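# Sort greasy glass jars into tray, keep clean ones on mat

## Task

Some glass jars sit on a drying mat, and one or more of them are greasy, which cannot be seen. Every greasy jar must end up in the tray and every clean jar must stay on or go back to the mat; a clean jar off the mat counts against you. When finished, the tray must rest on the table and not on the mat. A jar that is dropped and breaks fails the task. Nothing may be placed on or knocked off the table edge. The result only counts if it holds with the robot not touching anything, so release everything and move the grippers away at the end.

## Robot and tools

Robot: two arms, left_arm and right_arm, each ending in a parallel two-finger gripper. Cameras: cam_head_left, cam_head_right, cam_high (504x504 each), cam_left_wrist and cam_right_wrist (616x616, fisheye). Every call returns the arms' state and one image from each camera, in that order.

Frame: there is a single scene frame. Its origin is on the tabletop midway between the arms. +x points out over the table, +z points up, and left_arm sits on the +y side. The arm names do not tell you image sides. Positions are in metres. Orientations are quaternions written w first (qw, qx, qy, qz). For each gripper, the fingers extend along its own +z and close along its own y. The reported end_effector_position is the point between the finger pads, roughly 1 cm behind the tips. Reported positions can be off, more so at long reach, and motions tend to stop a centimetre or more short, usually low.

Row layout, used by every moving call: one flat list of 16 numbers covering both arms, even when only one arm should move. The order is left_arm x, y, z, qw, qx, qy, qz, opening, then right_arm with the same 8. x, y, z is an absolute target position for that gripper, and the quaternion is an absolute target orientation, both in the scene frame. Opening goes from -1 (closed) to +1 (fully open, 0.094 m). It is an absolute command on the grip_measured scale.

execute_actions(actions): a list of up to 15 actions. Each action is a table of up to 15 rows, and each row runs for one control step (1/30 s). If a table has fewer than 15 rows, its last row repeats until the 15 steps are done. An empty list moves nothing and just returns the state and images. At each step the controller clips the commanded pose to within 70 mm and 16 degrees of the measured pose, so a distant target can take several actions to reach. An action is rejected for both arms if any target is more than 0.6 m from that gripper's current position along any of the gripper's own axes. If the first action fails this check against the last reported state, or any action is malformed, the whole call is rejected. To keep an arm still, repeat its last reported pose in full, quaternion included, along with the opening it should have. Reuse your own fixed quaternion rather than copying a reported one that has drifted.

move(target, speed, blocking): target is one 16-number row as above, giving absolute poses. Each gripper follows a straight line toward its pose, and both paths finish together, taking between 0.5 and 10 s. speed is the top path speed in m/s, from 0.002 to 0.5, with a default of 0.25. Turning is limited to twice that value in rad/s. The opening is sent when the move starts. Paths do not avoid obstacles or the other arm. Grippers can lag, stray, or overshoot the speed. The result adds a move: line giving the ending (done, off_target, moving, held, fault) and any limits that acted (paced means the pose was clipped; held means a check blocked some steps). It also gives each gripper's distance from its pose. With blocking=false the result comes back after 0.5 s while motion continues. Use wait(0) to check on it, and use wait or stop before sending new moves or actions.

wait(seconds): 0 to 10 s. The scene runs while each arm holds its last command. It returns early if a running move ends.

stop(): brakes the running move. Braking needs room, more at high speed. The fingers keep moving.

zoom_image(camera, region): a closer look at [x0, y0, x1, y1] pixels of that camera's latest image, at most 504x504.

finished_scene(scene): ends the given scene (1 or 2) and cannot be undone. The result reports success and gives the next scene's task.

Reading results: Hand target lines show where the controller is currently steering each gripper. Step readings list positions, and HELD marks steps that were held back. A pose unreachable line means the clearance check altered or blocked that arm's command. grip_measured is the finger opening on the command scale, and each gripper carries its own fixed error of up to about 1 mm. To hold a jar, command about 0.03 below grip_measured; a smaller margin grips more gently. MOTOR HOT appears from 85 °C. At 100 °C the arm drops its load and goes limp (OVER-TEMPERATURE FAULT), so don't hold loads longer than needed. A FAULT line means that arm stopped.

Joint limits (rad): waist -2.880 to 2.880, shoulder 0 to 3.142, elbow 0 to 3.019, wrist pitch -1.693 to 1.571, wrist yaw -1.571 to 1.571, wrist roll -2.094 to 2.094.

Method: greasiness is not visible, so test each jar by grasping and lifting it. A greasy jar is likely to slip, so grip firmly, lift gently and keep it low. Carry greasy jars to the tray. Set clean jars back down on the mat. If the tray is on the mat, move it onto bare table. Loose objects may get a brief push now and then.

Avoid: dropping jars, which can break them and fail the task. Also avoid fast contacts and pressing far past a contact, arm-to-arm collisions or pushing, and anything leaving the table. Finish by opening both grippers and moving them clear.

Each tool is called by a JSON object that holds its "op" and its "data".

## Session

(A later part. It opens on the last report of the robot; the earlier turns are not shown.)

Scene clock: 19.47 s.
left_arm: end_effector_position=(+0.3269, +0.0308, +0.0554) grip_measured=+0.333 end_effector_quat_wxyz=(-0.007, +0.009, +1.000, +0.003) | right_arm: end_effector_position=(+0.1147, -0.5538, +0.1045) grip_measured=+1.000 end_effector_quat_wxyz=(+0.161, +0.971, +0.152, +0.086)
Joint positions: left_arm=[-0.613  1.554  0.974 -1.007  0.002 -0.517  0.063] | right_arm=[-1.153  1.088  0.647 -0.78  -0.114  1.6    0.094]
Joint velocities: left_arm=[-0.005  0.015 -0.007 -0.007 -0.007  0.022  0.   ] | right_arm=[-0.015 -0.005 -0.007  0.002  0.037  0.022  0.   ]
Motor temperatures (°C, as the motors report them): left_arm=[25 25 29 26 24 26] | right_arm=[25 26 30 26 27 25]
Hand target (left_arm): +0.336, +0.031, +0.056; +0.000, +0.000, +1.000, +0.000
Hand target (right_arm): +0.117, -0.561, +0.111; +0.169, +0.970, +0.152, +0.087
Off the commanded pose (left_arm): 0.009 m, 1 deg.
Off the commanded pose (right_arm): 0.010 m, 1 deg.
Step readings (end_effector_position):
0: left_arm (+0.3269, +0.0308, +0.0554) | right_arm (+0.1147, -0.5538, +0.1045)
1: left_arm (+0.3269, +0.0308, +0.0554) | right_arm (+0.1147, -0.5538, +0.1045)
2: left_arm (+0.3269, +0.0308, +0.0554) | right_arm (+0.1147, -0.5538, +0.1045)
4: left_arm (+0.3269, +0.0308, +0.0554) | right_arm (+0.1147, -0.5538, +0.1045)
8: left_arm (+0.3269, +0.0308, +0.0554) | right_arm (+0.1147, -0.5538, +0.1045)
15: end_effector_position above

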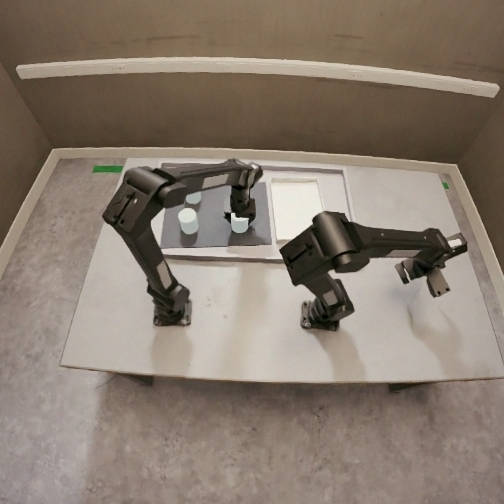

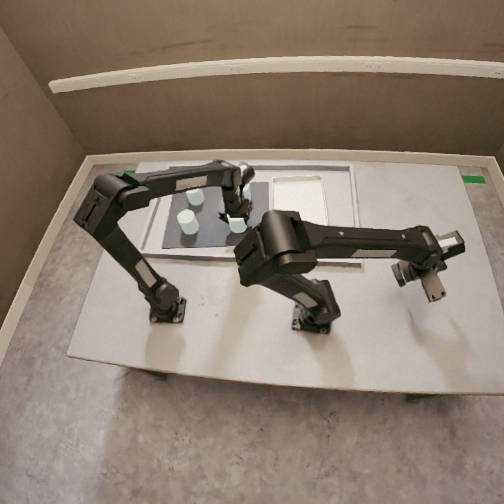

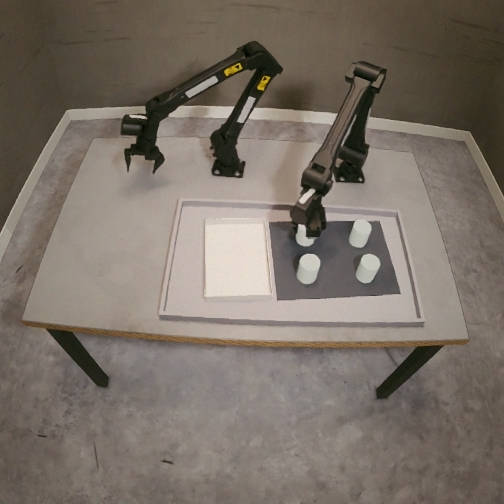

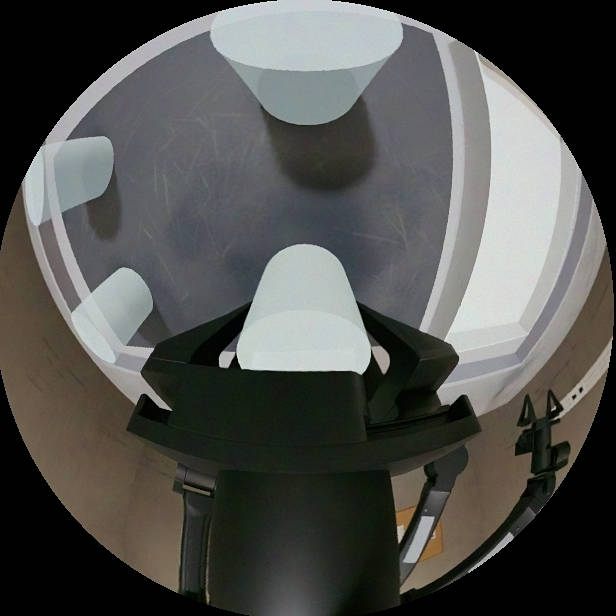

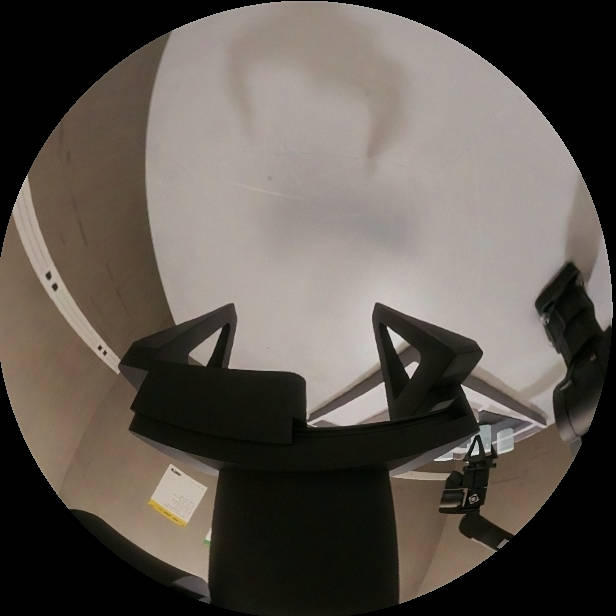

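{"op": "move", "data": {"target": [0.336,0.031,0.044,0,0,1,0,0.31, 0.16,-0.52,0.16,0,0.900,0.435,0,1], "speed": 0.35}}

{"op": "move", "data": {"target": [0.336,0.031,0.15,0,0,1,0,1, 0.25,-0.40,0.20,0,0.679,0.735,0,1], "speed": 0.35}}

Scene clock: 21.53 s.
left_arm: end_effector_position=(+0.3313, +0.0282, +0.0496) grip_measured=+0.323 end_effector_quat_wxyz=(+0.000, +0.009, +1.000, -0.001) | right_arm: end_effector_position=(+0.1517, -0.5110, +0.1510) grip_measured=+1.000 end_effector_quat_wxyz=(-0.001, +0.904, +0.428, -0.002)
Joint positions: left_arm=[-0.613  1.566  0.971 -0.975  0.002 -0.517  0.062] | right_arm=[-0.931  1.203  0.907 -1.277  0.004  1.227  0.094]
Joint velocities: left_arm=[-0.015 -0.015 -0.012 -0.002 -0.007 -0.037  0.001] | right_arm=[ 0.005 -0.015 -0.002 -0.007  0.022 -0.051  0.   ]
Motor temperatures (°C, as the motors report them): left_arm=[25 25 29 26 24 26] | right_arm=[25 26 30 26 27 25]
Hand target (left_arm): +0.336, +0.031, +0.044; +0.000, +0.000, +1.000, +0.000
Hand target (right_arm): +0.160, -0.520, +0.160; +0.003, +0.900, +0.437, -0.003
Off the commanded pose (left_arm): 0.008 m, 1 deg.
Off the commanded pose (right_arm): 0.015 m, 1 deg.
move: off_target (right_arm)

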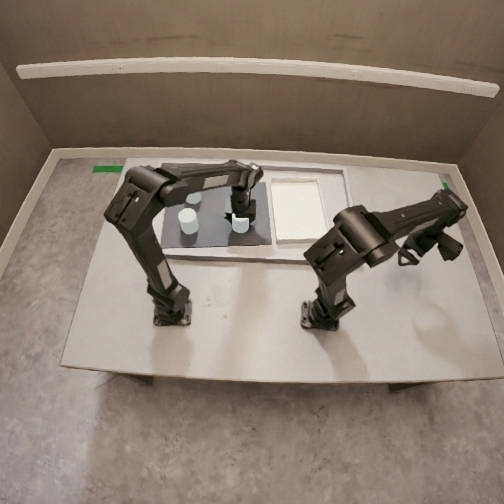

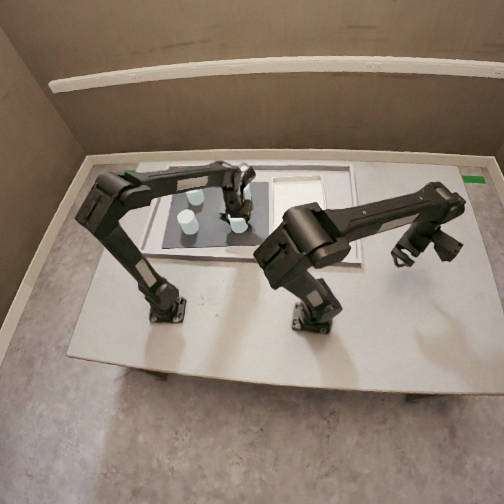

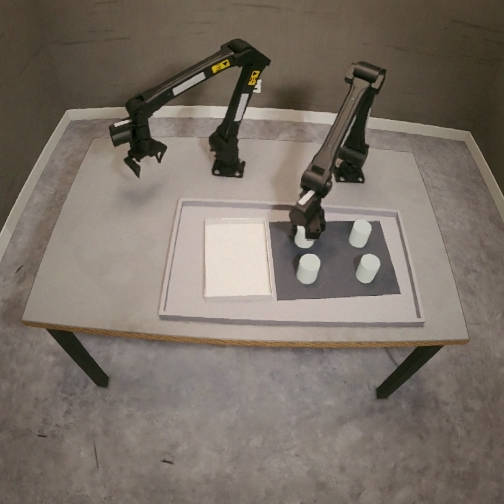

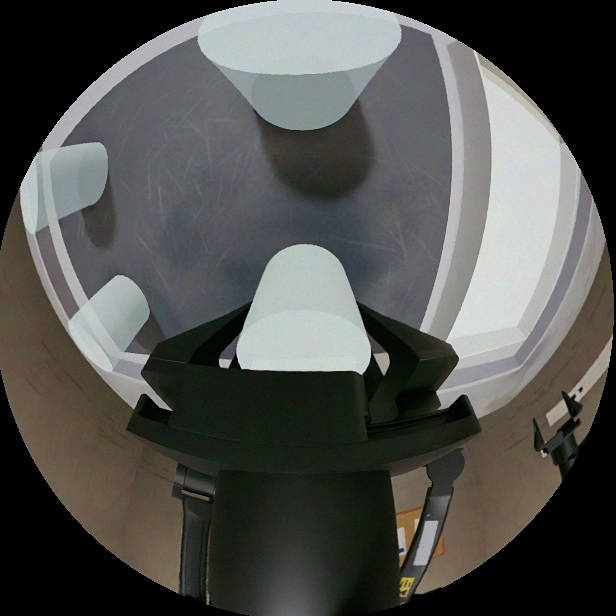

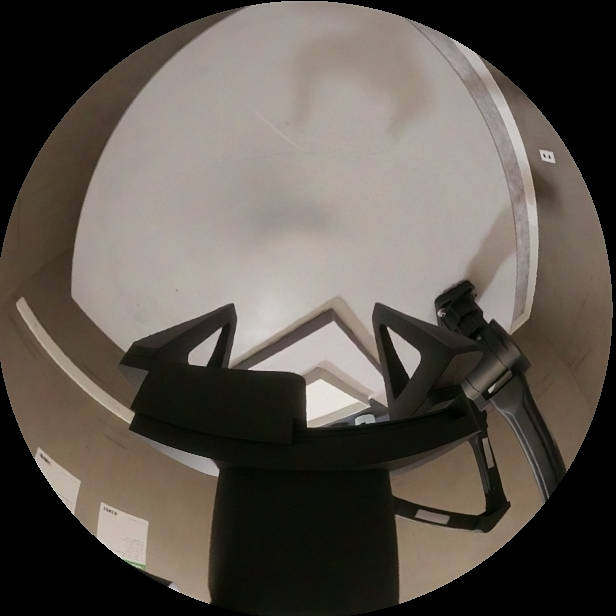

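Scene clock: 23.07 s.
left_arm: end_effector_position=(+0.3184, +0.0358, +0.1279) grip_measured=+1.000 end_effector_quat_wxyz=(-0.023, +0.009, +1.000, +0.013) | right_arm: end_effector_position=(+0.2409, -0.3976, +0.1812) grip_measured=+1.000 end_effector_quat_wxyz=(-0.014, +0.684, +0.729, -0.004)
Joint positions: left_arm=[-0.613  1.46   1.082 -1.246  0.002 -0.517  0.094] | right_arm=[-0.458  1.146  0.944 -1.399  0.002  0.952  0.094]
Joint velocities: left_arm=[-0.005  0.015  0.012 -0.012 -0.007  0.037  0.   ] | right_arm=[-0.015 -0.015 -0.012  0.002  0.066 -0.022  0.   ]
Motor temperatures (°C, as the motors report them): left_arm=[25 25 29 26 24 26] | right_arm=[25 27 30 26 27 25]
Hand target (left_arm): +0.333, +0.033, +0.150; +0.000, -0.000, +1.000, +0.000
Hand target (right_arm): +0.250, -0.401, +0.200; +0.003, +0.679, +0.735, +0.000
Off the commanded pose (left_arm): 0.029 m, 3 deg.
Off the commanded pose (right_arm): 0.021 m, 2 deg.
move: off_target (left_arm, right_arm)

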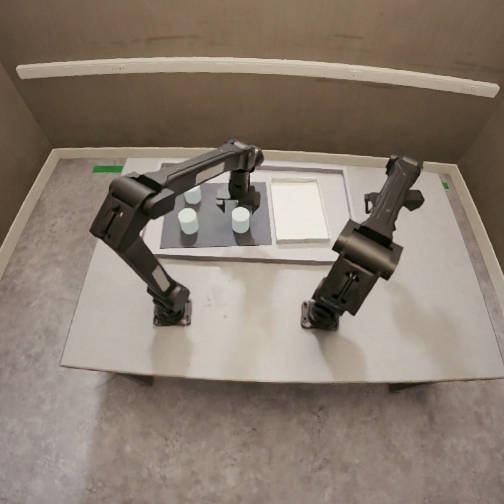

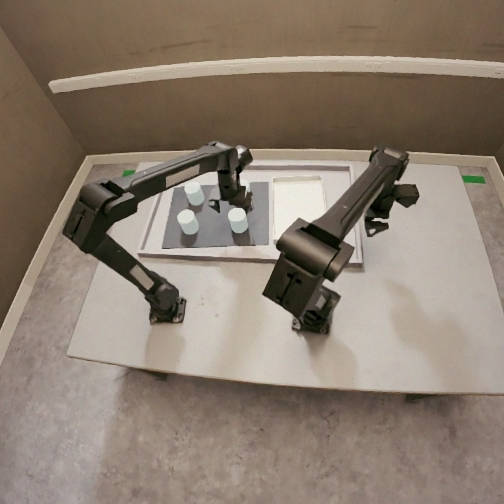

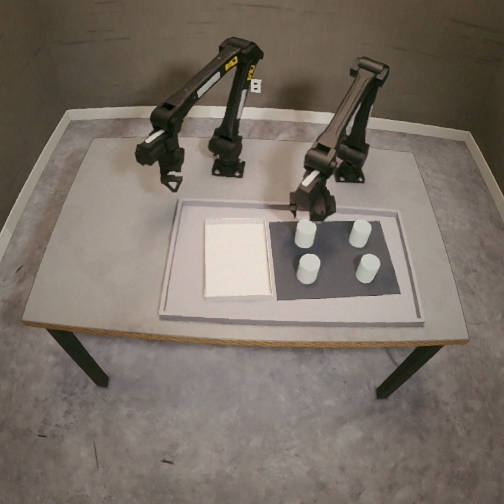

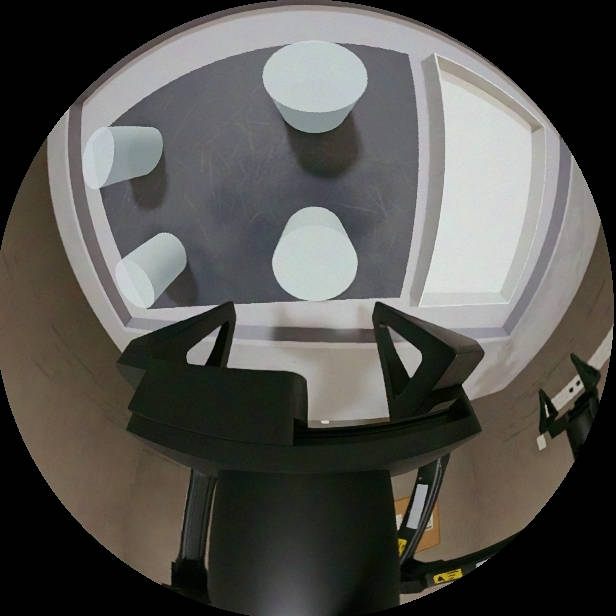

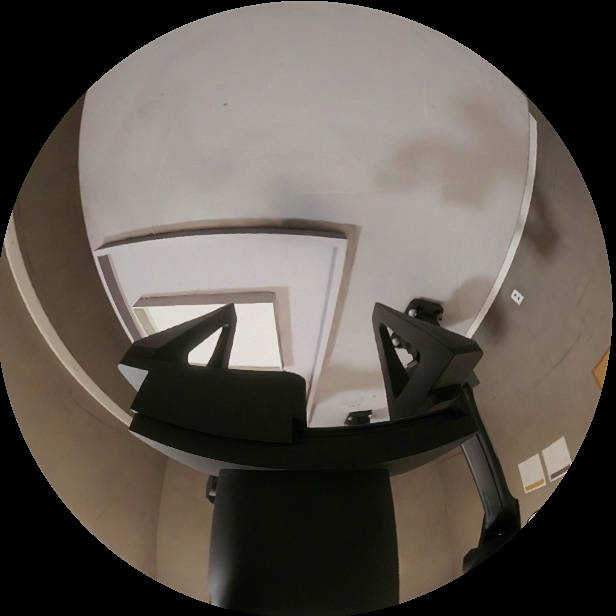

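{"op": "move", "data": {"target": [0.332,0.207,0.14,0,0,1,0,1, 0.38,-0.20,0.20,0,0.362,0.932,0,1], "speed": 0.35}}

{"op": "move", "data": {"target": [0.332,0.207,0.115,0,0,1,0,1, 0.475,0.027,0.16,0,0,1,0,1], "speed": 0.35}}

Scene clock: 24.83 s.
left_arm: end_effector_position=(+0.3300, +0.2053, +0.1335) grip_measured=+1.000 end_effector_quat_wxyz=(-0.014, -0.001, +1.000, +0.005) | right_arm: end_effector_position=(+0.3628, -0.2037, +0.1909) grip_measured=+1.000 end_effector_quat_wxyz=(-0.013, +0.367, +0.930, -0.006)
Joint positions: left_arm=[-0.166  1.33   0.968 -1.238 -0.008 -0.091  0.094] | right_arm=[ 0.2    1.354  1.147 -1.392 -0.001  0.854  0.094]
Joint velocities: left_arm=[-0.005 -0.015 -0.007 -0.017 -0.037  0.007  0.   ] | right_arm=[ 0.005 -0.005 -0.017 -0.012 -0.051 -0.007  0.   ]
Motor temperatures (°C, as the motors report them): left_arm=[25 25 29 26 24 26] | right_arm=[25 27 31 26 27 25]
Hand target (left_arm): +0.333, +0.207, +0.140; +0.001, +0.000, +1.000, +0.002
Hand target (right_arm): +0.381, -0.202, +0.201; +0.004, +0.362, +0.932, +0.002
Off the commanded pose (left_arm): 0.007 m, 2 deg.
Off the commanded pose (right_arm): 0.020 m, 2 deg.
move: off_target (right_arm)

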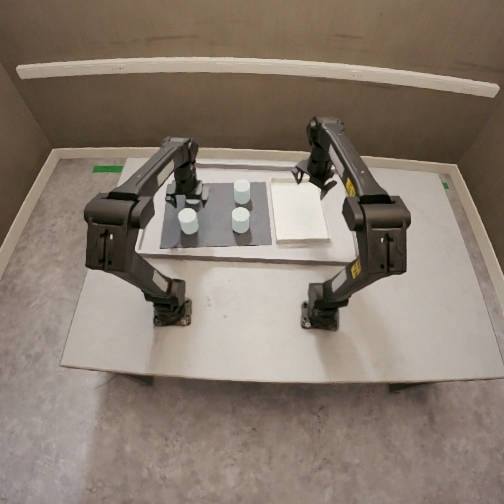

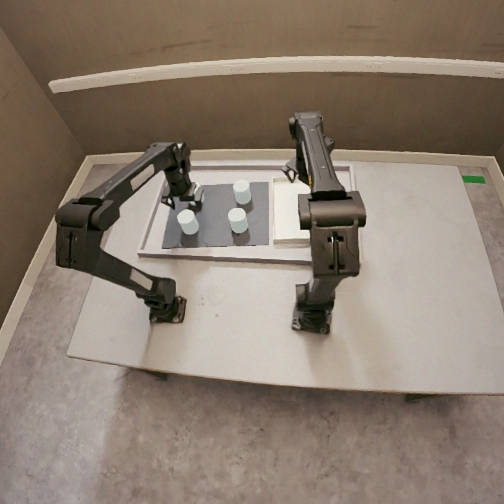

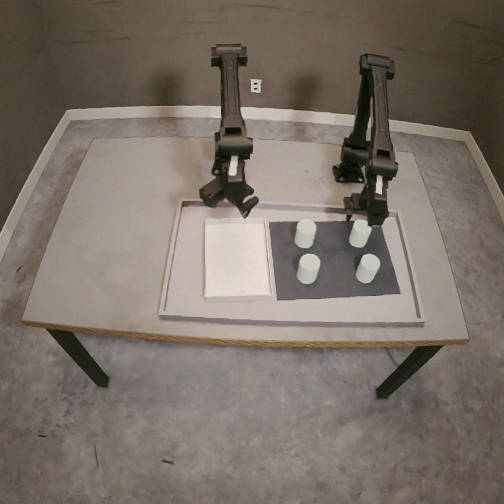

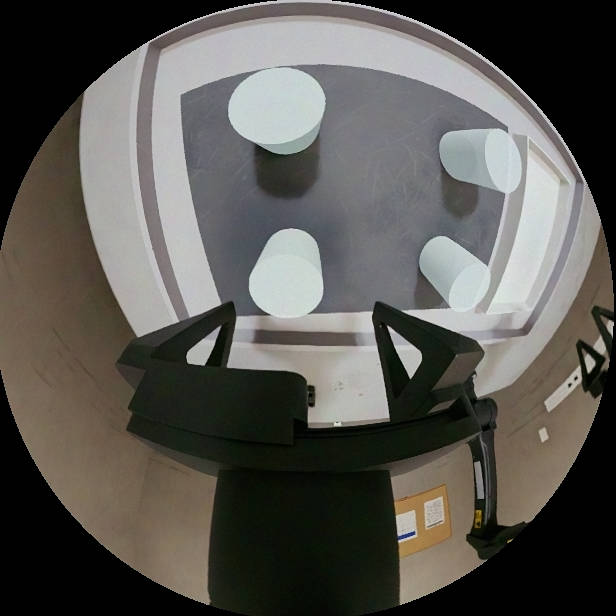

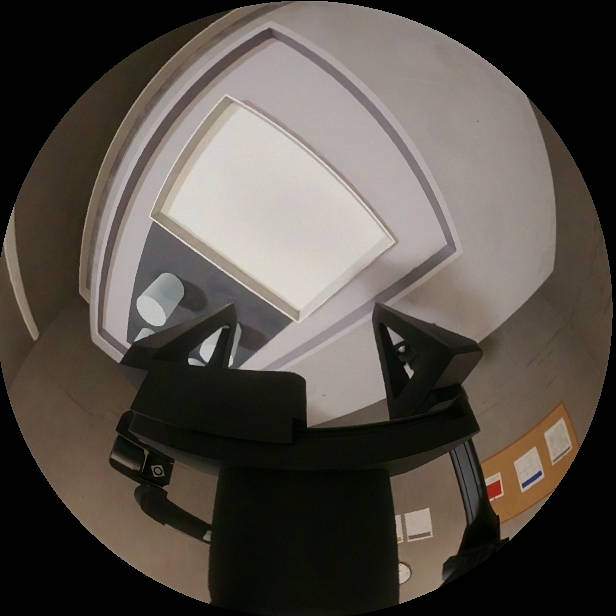

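Scene clock: 26.47 s.
left_arm: end_effector_position=(+0.3298, +0.2047, +0.1175) grip_measured=+1.000 end_effector_quat_wxyz=(-0.002, +0.001, +1.000, +0.002) | right_arm: end_effector_position=(+0.4645, +0.0196, +0.1564) grip_measured=+1.000 end_effector_quat_wxyz=(-0.003, +0.006, +1.000, -0.001)
Joint positions: left_arm=[-0.166  1.33   0.923 -1.167 -0.004 -0.086  0.094] | right_arm=[ 0.602  1.787  1.567 -1.357 -0.001  0.516  0.094]
Joint velocities: left_arm=[-0.015 -0.015 -0.017  0.002 -0.051  0.037  0.   ] | right_arm=[-0.015  0.015 -0.012 -0.017  0.051 -0.007  0.   ]
Motor temperatures (°C, as the motors report them): left_arm=[25 25 29 26 24 26] | right_arm=[25 27 31 26 27 25]
Hand target (left_arm): +0.332, +0.207, +0.115; +0.000, +0.000, +1.000, +0.000
Hand target (right_arm): +0.477, +0.026, +0.161; +0.003, +0.000, +1.000, +0.002
Off the commanded pose (left_arm): 0.004 m, 0 deg.
Off the commanded pose (right_arm): 0.013 m, 1 deg.
move: off_target (right_arm)

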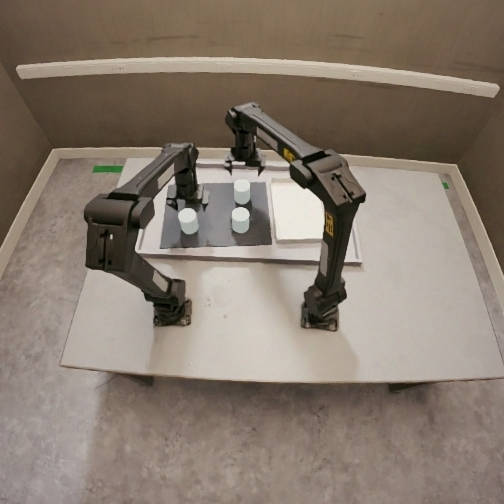

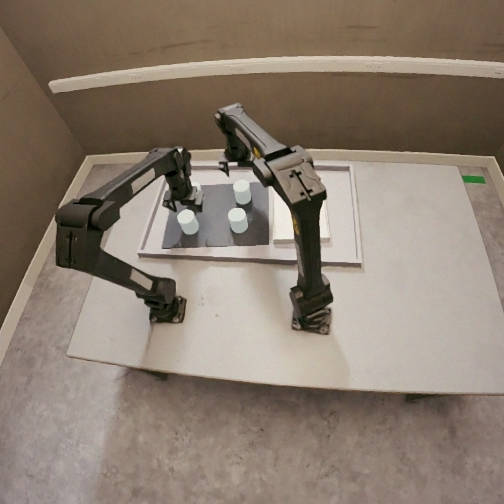

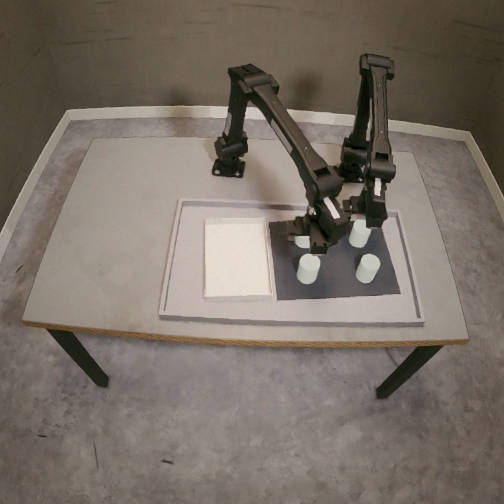

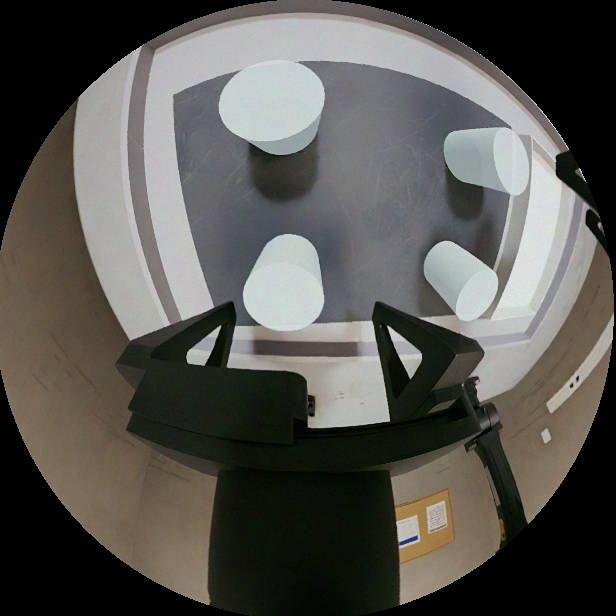

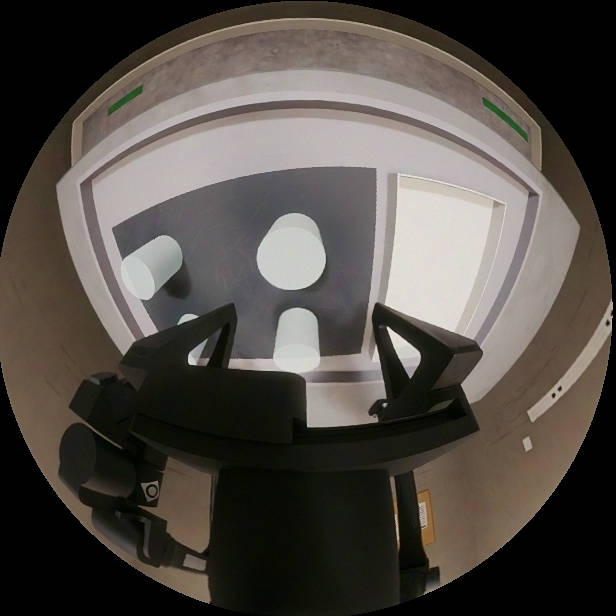

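{"op": "move", "data": {"target": [0.325,0.224,0.108,0,0,1,0,1, 0.480,0.038,0.112,0,0,1,0,1], "speed": 0.1}}

Scene clock: 27.63 s.
left_arm: end_effector_position=(+0.3223, +0.2202, +0.1061) grip_measured=+1.000 end_effector_quat_wxyz=(-0.009, +0.002, +1.000, +0.002) | right_arm: end_effector_position=(+0.4801, +0.0306, +0.1264) grip_measured=+1.000 end_effector_quat_wxyz=(+0.004, +0.003, +1.000, +0.003)
Joint positions: left_arm=[-0.123  1.33   0.89  -1.148 -0.004 -0.039  0.094] | right_arm=[ 0.606  1.844  1.567 -1.283 -0.001  0.514  0.094]
Joint velocities: left_arm=[-0.005 -0.005 -0.017 -0.007 -0.081  0.066  0.   ] | right_arm=[-0.024 -0.005  0.007 -0.007  0.022 -0.022  0.   ]
Motor temperatures (°C, as the motors report them): left_arm=[25 25 29 26 24 26] | right_arm=[25 27 31 26 27 25]
Hand target (left_arm): +0.325, +0.224, +0.108; -0.000, -0.000, +1.000, +0.000
Hand target (right_arm): +0.480, +0.038, +0.112; +0.000, -0.000, +1.000, +0.000
Off the commanded pose (left_arm): 0.005 m, 1 deg.
Off the commanded pose (right_arm): 0.016 m, 1 deg.
move: off_target (right_arm)

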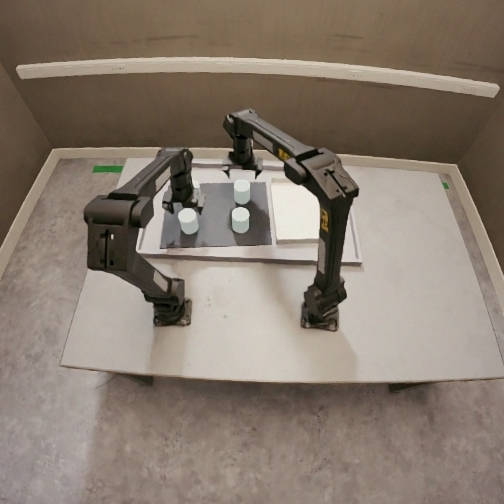

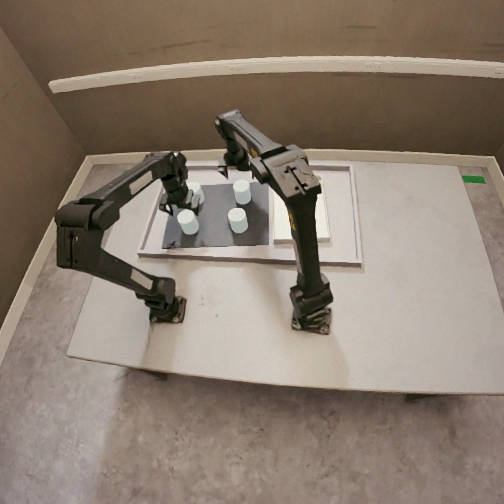

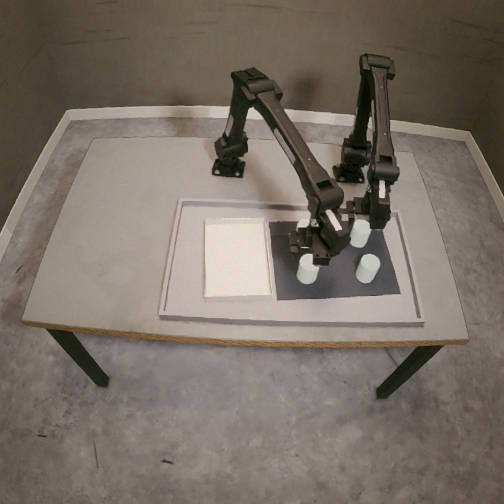

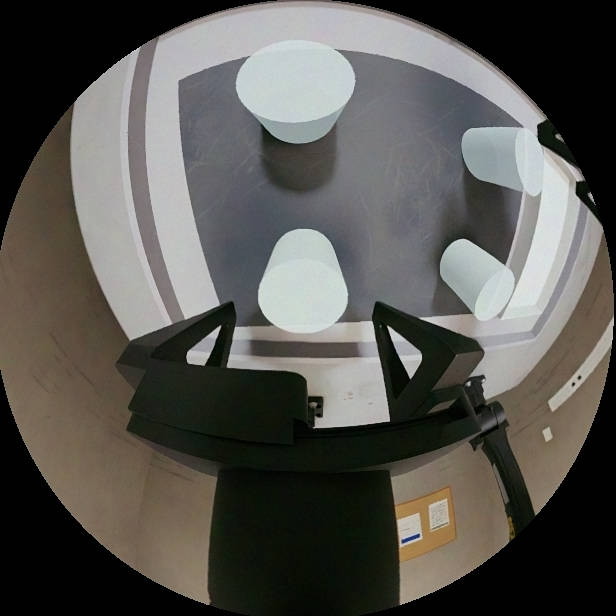

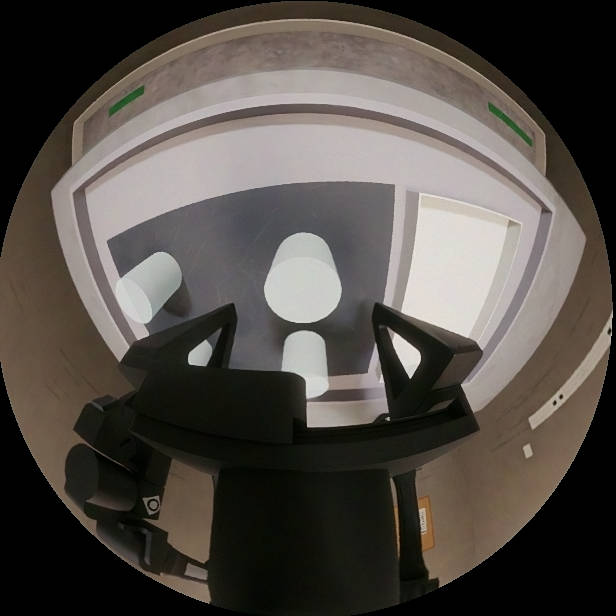

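{"op": "move", "data": {"target": [0.325,0.224,0.046,0,0,1,0,1, 0.473,0.036,0.042,0,0,1,0,1], "speed": 0.07}}

Scene clock: 29.40 s.
left_arm: end_effector_position=(+0.3242, +0.2200, +0.0493) grip_measured=+1.000 end_effector_quat_wxyz=(-0.000, +0.003, +1.000, +0.002) | right_arm: end_effector_position=(+0.4775, +0.0308, +0.0614) grip_measured=+1.000 end_effector_quat_wxyz=(+0.009, +0.002, +1.000, +0.006)
Joint positions: left_arm=[-0.123  1.411  0.797 -0.957 -0.004 -0.038  0.094] | right_arm=[ 0.609  1.891  1.456 -1.113 -0.001  0.514  0.094]
Joint velocities: left_arm=[-0.005  0.015  0.017 -0.027  0.007 -0.007  0.   ] | right_arm=[-0.024 -0.024  0.002  0.017  0.037 -0.007  0.   ]
Motor temperatures (°C, as the motors report them): left_arm=[25 25 29 26 24 26] | right_arm=[25 27 31 26 27 25]
Hand target (left_arm): +0.326, +0.224, +0.046; -0.000, +0.000, +1.000, +0.000
Hand target (right_arm): +0.473, +0.036, +0.042; -0.000, -0.000, +1.000, -0.000
Off the commanded pose (left_arm): 0.005 m, 0 deg.
Off the commanded pose (right_arm): 0.021 m, 1 deg.
move: off_target (right_arm)

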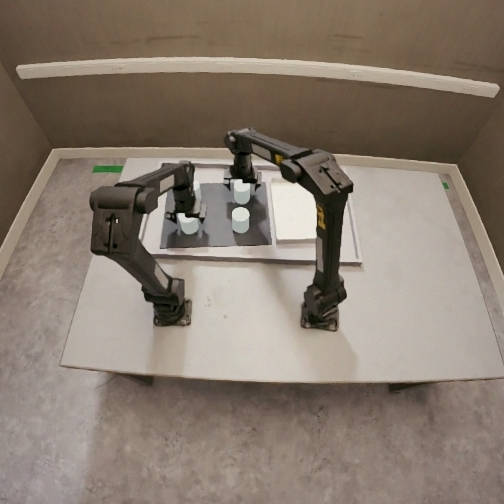

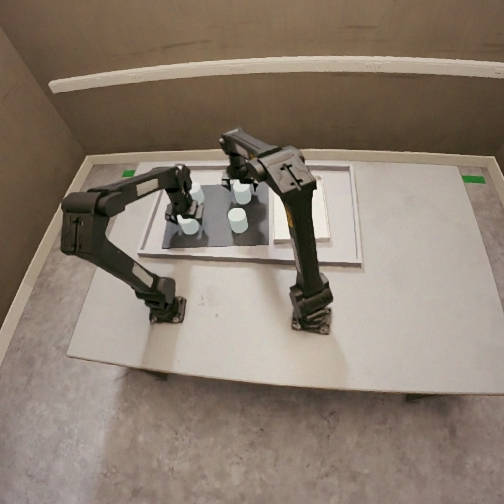

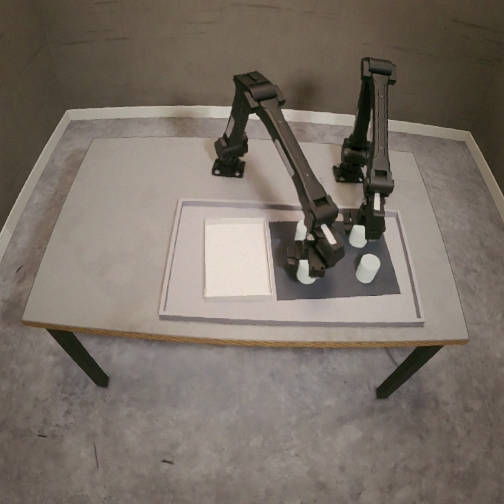

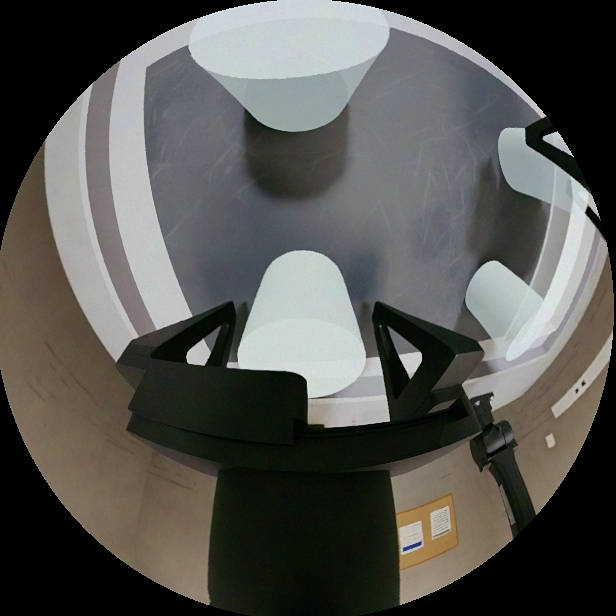

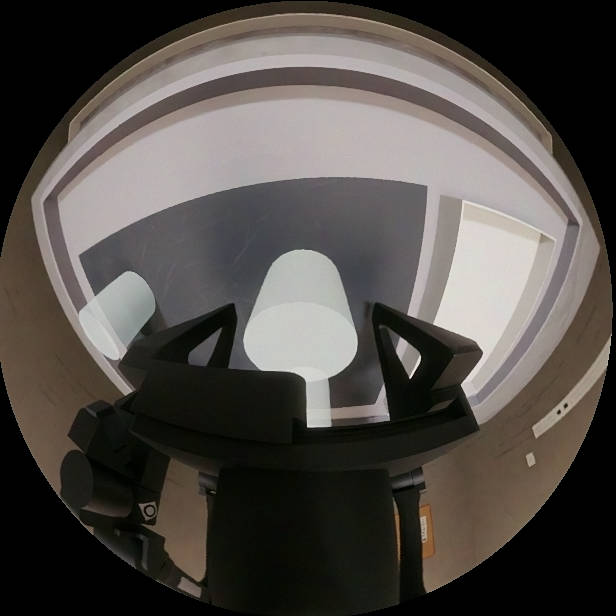

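{"op": "move", "data": {"target": [0.319,0.224,0.046,0,0,1,0,0.42, 0.465,0.036,0.029,0,0,1,0,0.6], "speed": 0.04}}

Scene clock: 30.67 s.
left_arm: end_effector_position=(+0.3162, +0.2204, +0.0440) grip_measured=+0.422 end_effector_quat_wxyz=(-0.009, +0.003, +1.000, +0.002) | right_arm: end_effector_position=(+0.4701, +0.0320, +0.0487) grip_measured=+0.602 end_effector_quat_wxyz=(+0.010, +0.001, +1.000, +0.007)
Joint positions: left_arm=[-0.123  1.411  0.78  -0.957 -0.004 -0.038  0.067] | right_arm=[ 0.617  1.891  1.419 -1.074 -0.001  0.522  0.075]
Joint velocities: left_arm=[-0.005 -0.015  0.002  0.002  0.007  0.022  0.   ] | right_arm=[-0.024 -0.024 -0.007  0.027 -0.037 -0.007 -0.   ]
Motor temperatures (°C, as the motors report them): left_arm=[25 25 29 26 24 26] | right_arm=[25 27 31 26 27 25]
Hand target (left_arm): +0.319, +0.224, +0.046; +0.000, -0.000, +1.000, +0.000
Hand target (right_arm): +0.465, +0.036, +0.029; +0.000, -0.000, +1.000, -0.000
Off the commanded pose (left_arm): 0.005 m, 1 deg.
Off the commanded pose (right_arm): 0.021 m, 1 deg.
move: off_target (right_arm)

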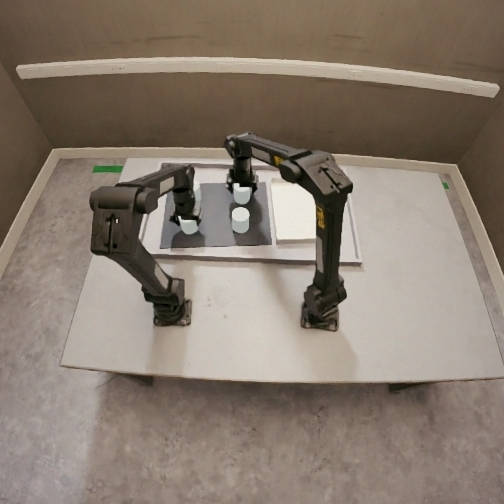

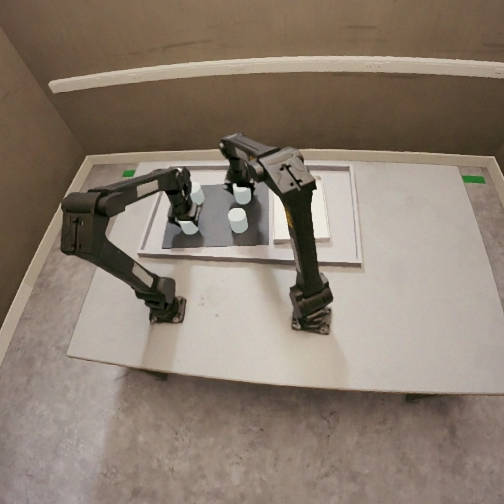

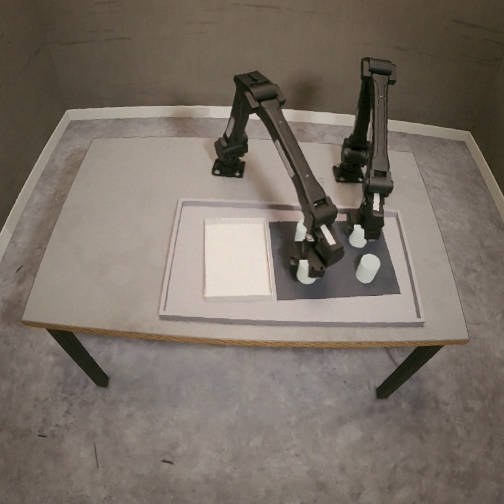

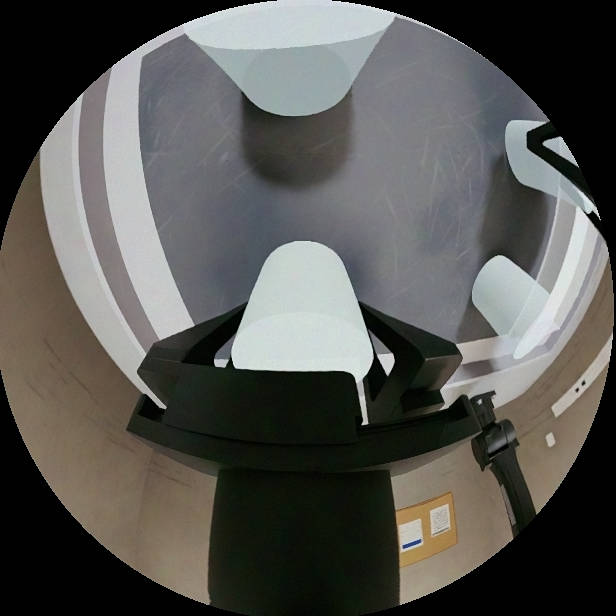

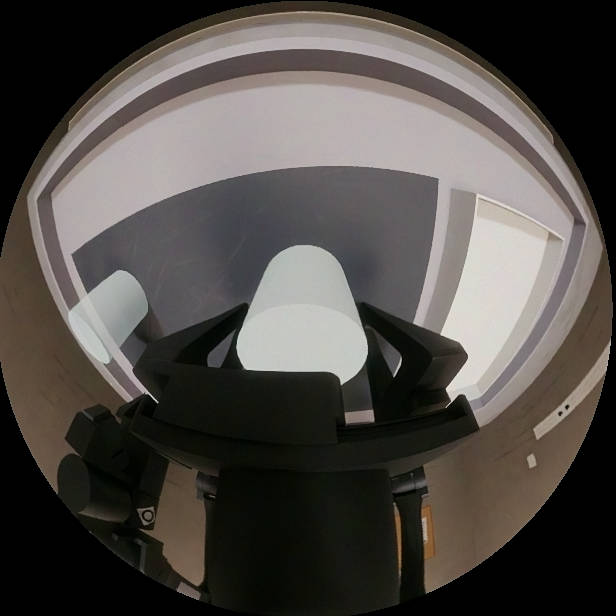

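Good. Close both firmly.

{"op": "execute_actions", "data": {"actions": [[[0.319,0.224,0.046,0,0,1,0,0.39, 0.465,0.036,0.029,0,0,1,0,0.50],[0.319,0.224,0.046,0,0,1,0,0.37, 0.465,0.036,0.029,0,0,1,0,0.44],[0.319,0.224,0.046,0,0,1,0,0.36, 0.465,0.036,0.029,0,0,1,0,0.40],[0.319,0.224,0.046,0,0,1,0,0.35, 0.465,0.036,0.029,0,0,1,0,0.38],[0.319,0.224,0.046,0,0,1,0,0.34, 0.465,0.036,0.029,0,0,1,0,0.365],[0.319,0.224,0.046,0,0,1,0,0.33, 0.465,0.036,0.029,0,0,1,0,0.35],[0.319,0.224,0.046,0,0,1,0,0.32, 0.465,0.036,0.029,0,0,1,0,0.34],[0.319,0.224,0.046,0,0,1,0,0.31, 0.465,0.036,0.029,0,0,1,0,0.33],[0.319,0.224,0.046,0,0,1,0,0.30, 0.465,0.036,0.029,0,0,1,0,0.32],[0.319,0.224,0.046,0,0,1,0,0.29, 0.465,0.036,0.029,0,0,1,0,0.31],[0.319,0.224,0.046,0,0,1,0,0.28, 0.465,0.036,0.029,0,0,1,0,0.30],[0.319,0.224,0.046,0,0,1,0,0.28, 0.465,0.036,0.029,0,0,1,0,0.29],[0.319,0.224,0.046,0,0,1,0,0.28, 0.465,0.036,0.029,0,0,1,0,0.28]]]}}

Scene clock: 31.33 s.
left_arm: end_effector_position=(+0.3163, +0.2205, +0.0440) grip_measured=+0.311 end_effector_quat_wxyz=(-0.009, +0.003, +1.000, +0.002) | right_arm: end_effector_position=(+0.4702, +0.0325, +0.0487) grip_measured=+0.319 end_effector_quat_wxyz=(+0.011, +0.001, +1.000, +0.007)
Joint positions: left_arm=[-0.122  1.411  0.78  -0.957 -0.004 -0.038  0.062] | right_arm=[ 0.618  1.891  1.419 -1.073 -0.001  0.522  0.062]
Joint velocities: left_arm=[-0.005 -0.005 -0.002  0.002 -0.007  0.007  0.   ] | right_arm=[-0.005  0.005 -0.002 -0.022 -0.037  0.037 -0.001]
Motor temperatures (°C, as the motors report them): left_arm=[25 25 29 26 24 26] | right_arm=[25 27 31 26 27 25]
Hand target (left_arm): +0.319, +0.224, +0.046; +0.000, +0.000, +1.000, +0.000
Hand target (right_arm): +0.465, +0.036, +0.029; +0.000, -0.000, +1.000, -0.000
Off the commanded pose (left_arm): 0.005 m, 1 deg.
Off the commanded pose (right_arm): 0.021 m, 1 deg.
Step readings (end_effector_position):
0: left_arm (+0.3162, +0.2204, +0.0440) | right_arm (+0.4701, +0.0320, +0.0487)
1: left_arm (+0.3162, +0.2204, +0.0440) | right_arm (+0.4701, +0.0320, +0.0487)
2: left_arm (+0.3162, +0.2204, +0.0440) | right_arm (+0.4701, +0.0320, +0.0487)
4: left_arm (+0.3162, +0.2205, +0.0440) | right_arm (+0.4701, +0.0320, +0.0487)
8: left_arm (+0.3163, +0.2205, +0.0440) | right_arm (+0.4702, +0.0325, +0.0487)
15: end_effector_position above

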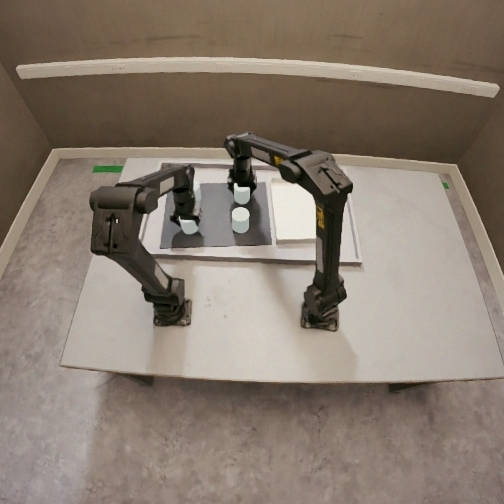

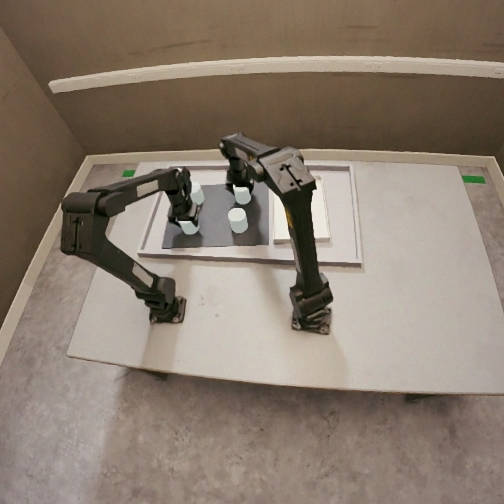

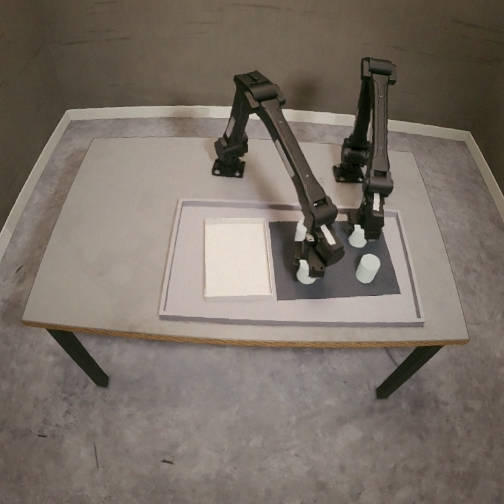

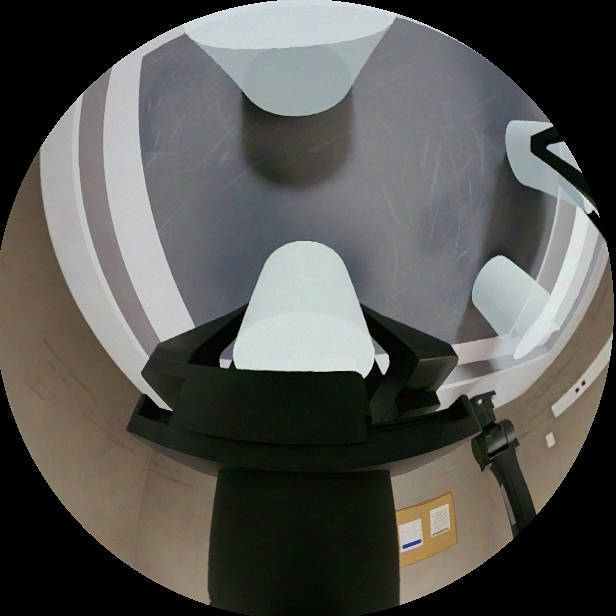

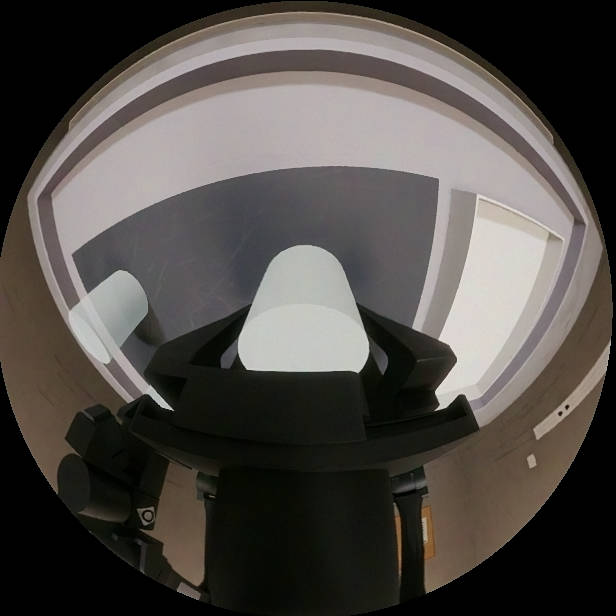

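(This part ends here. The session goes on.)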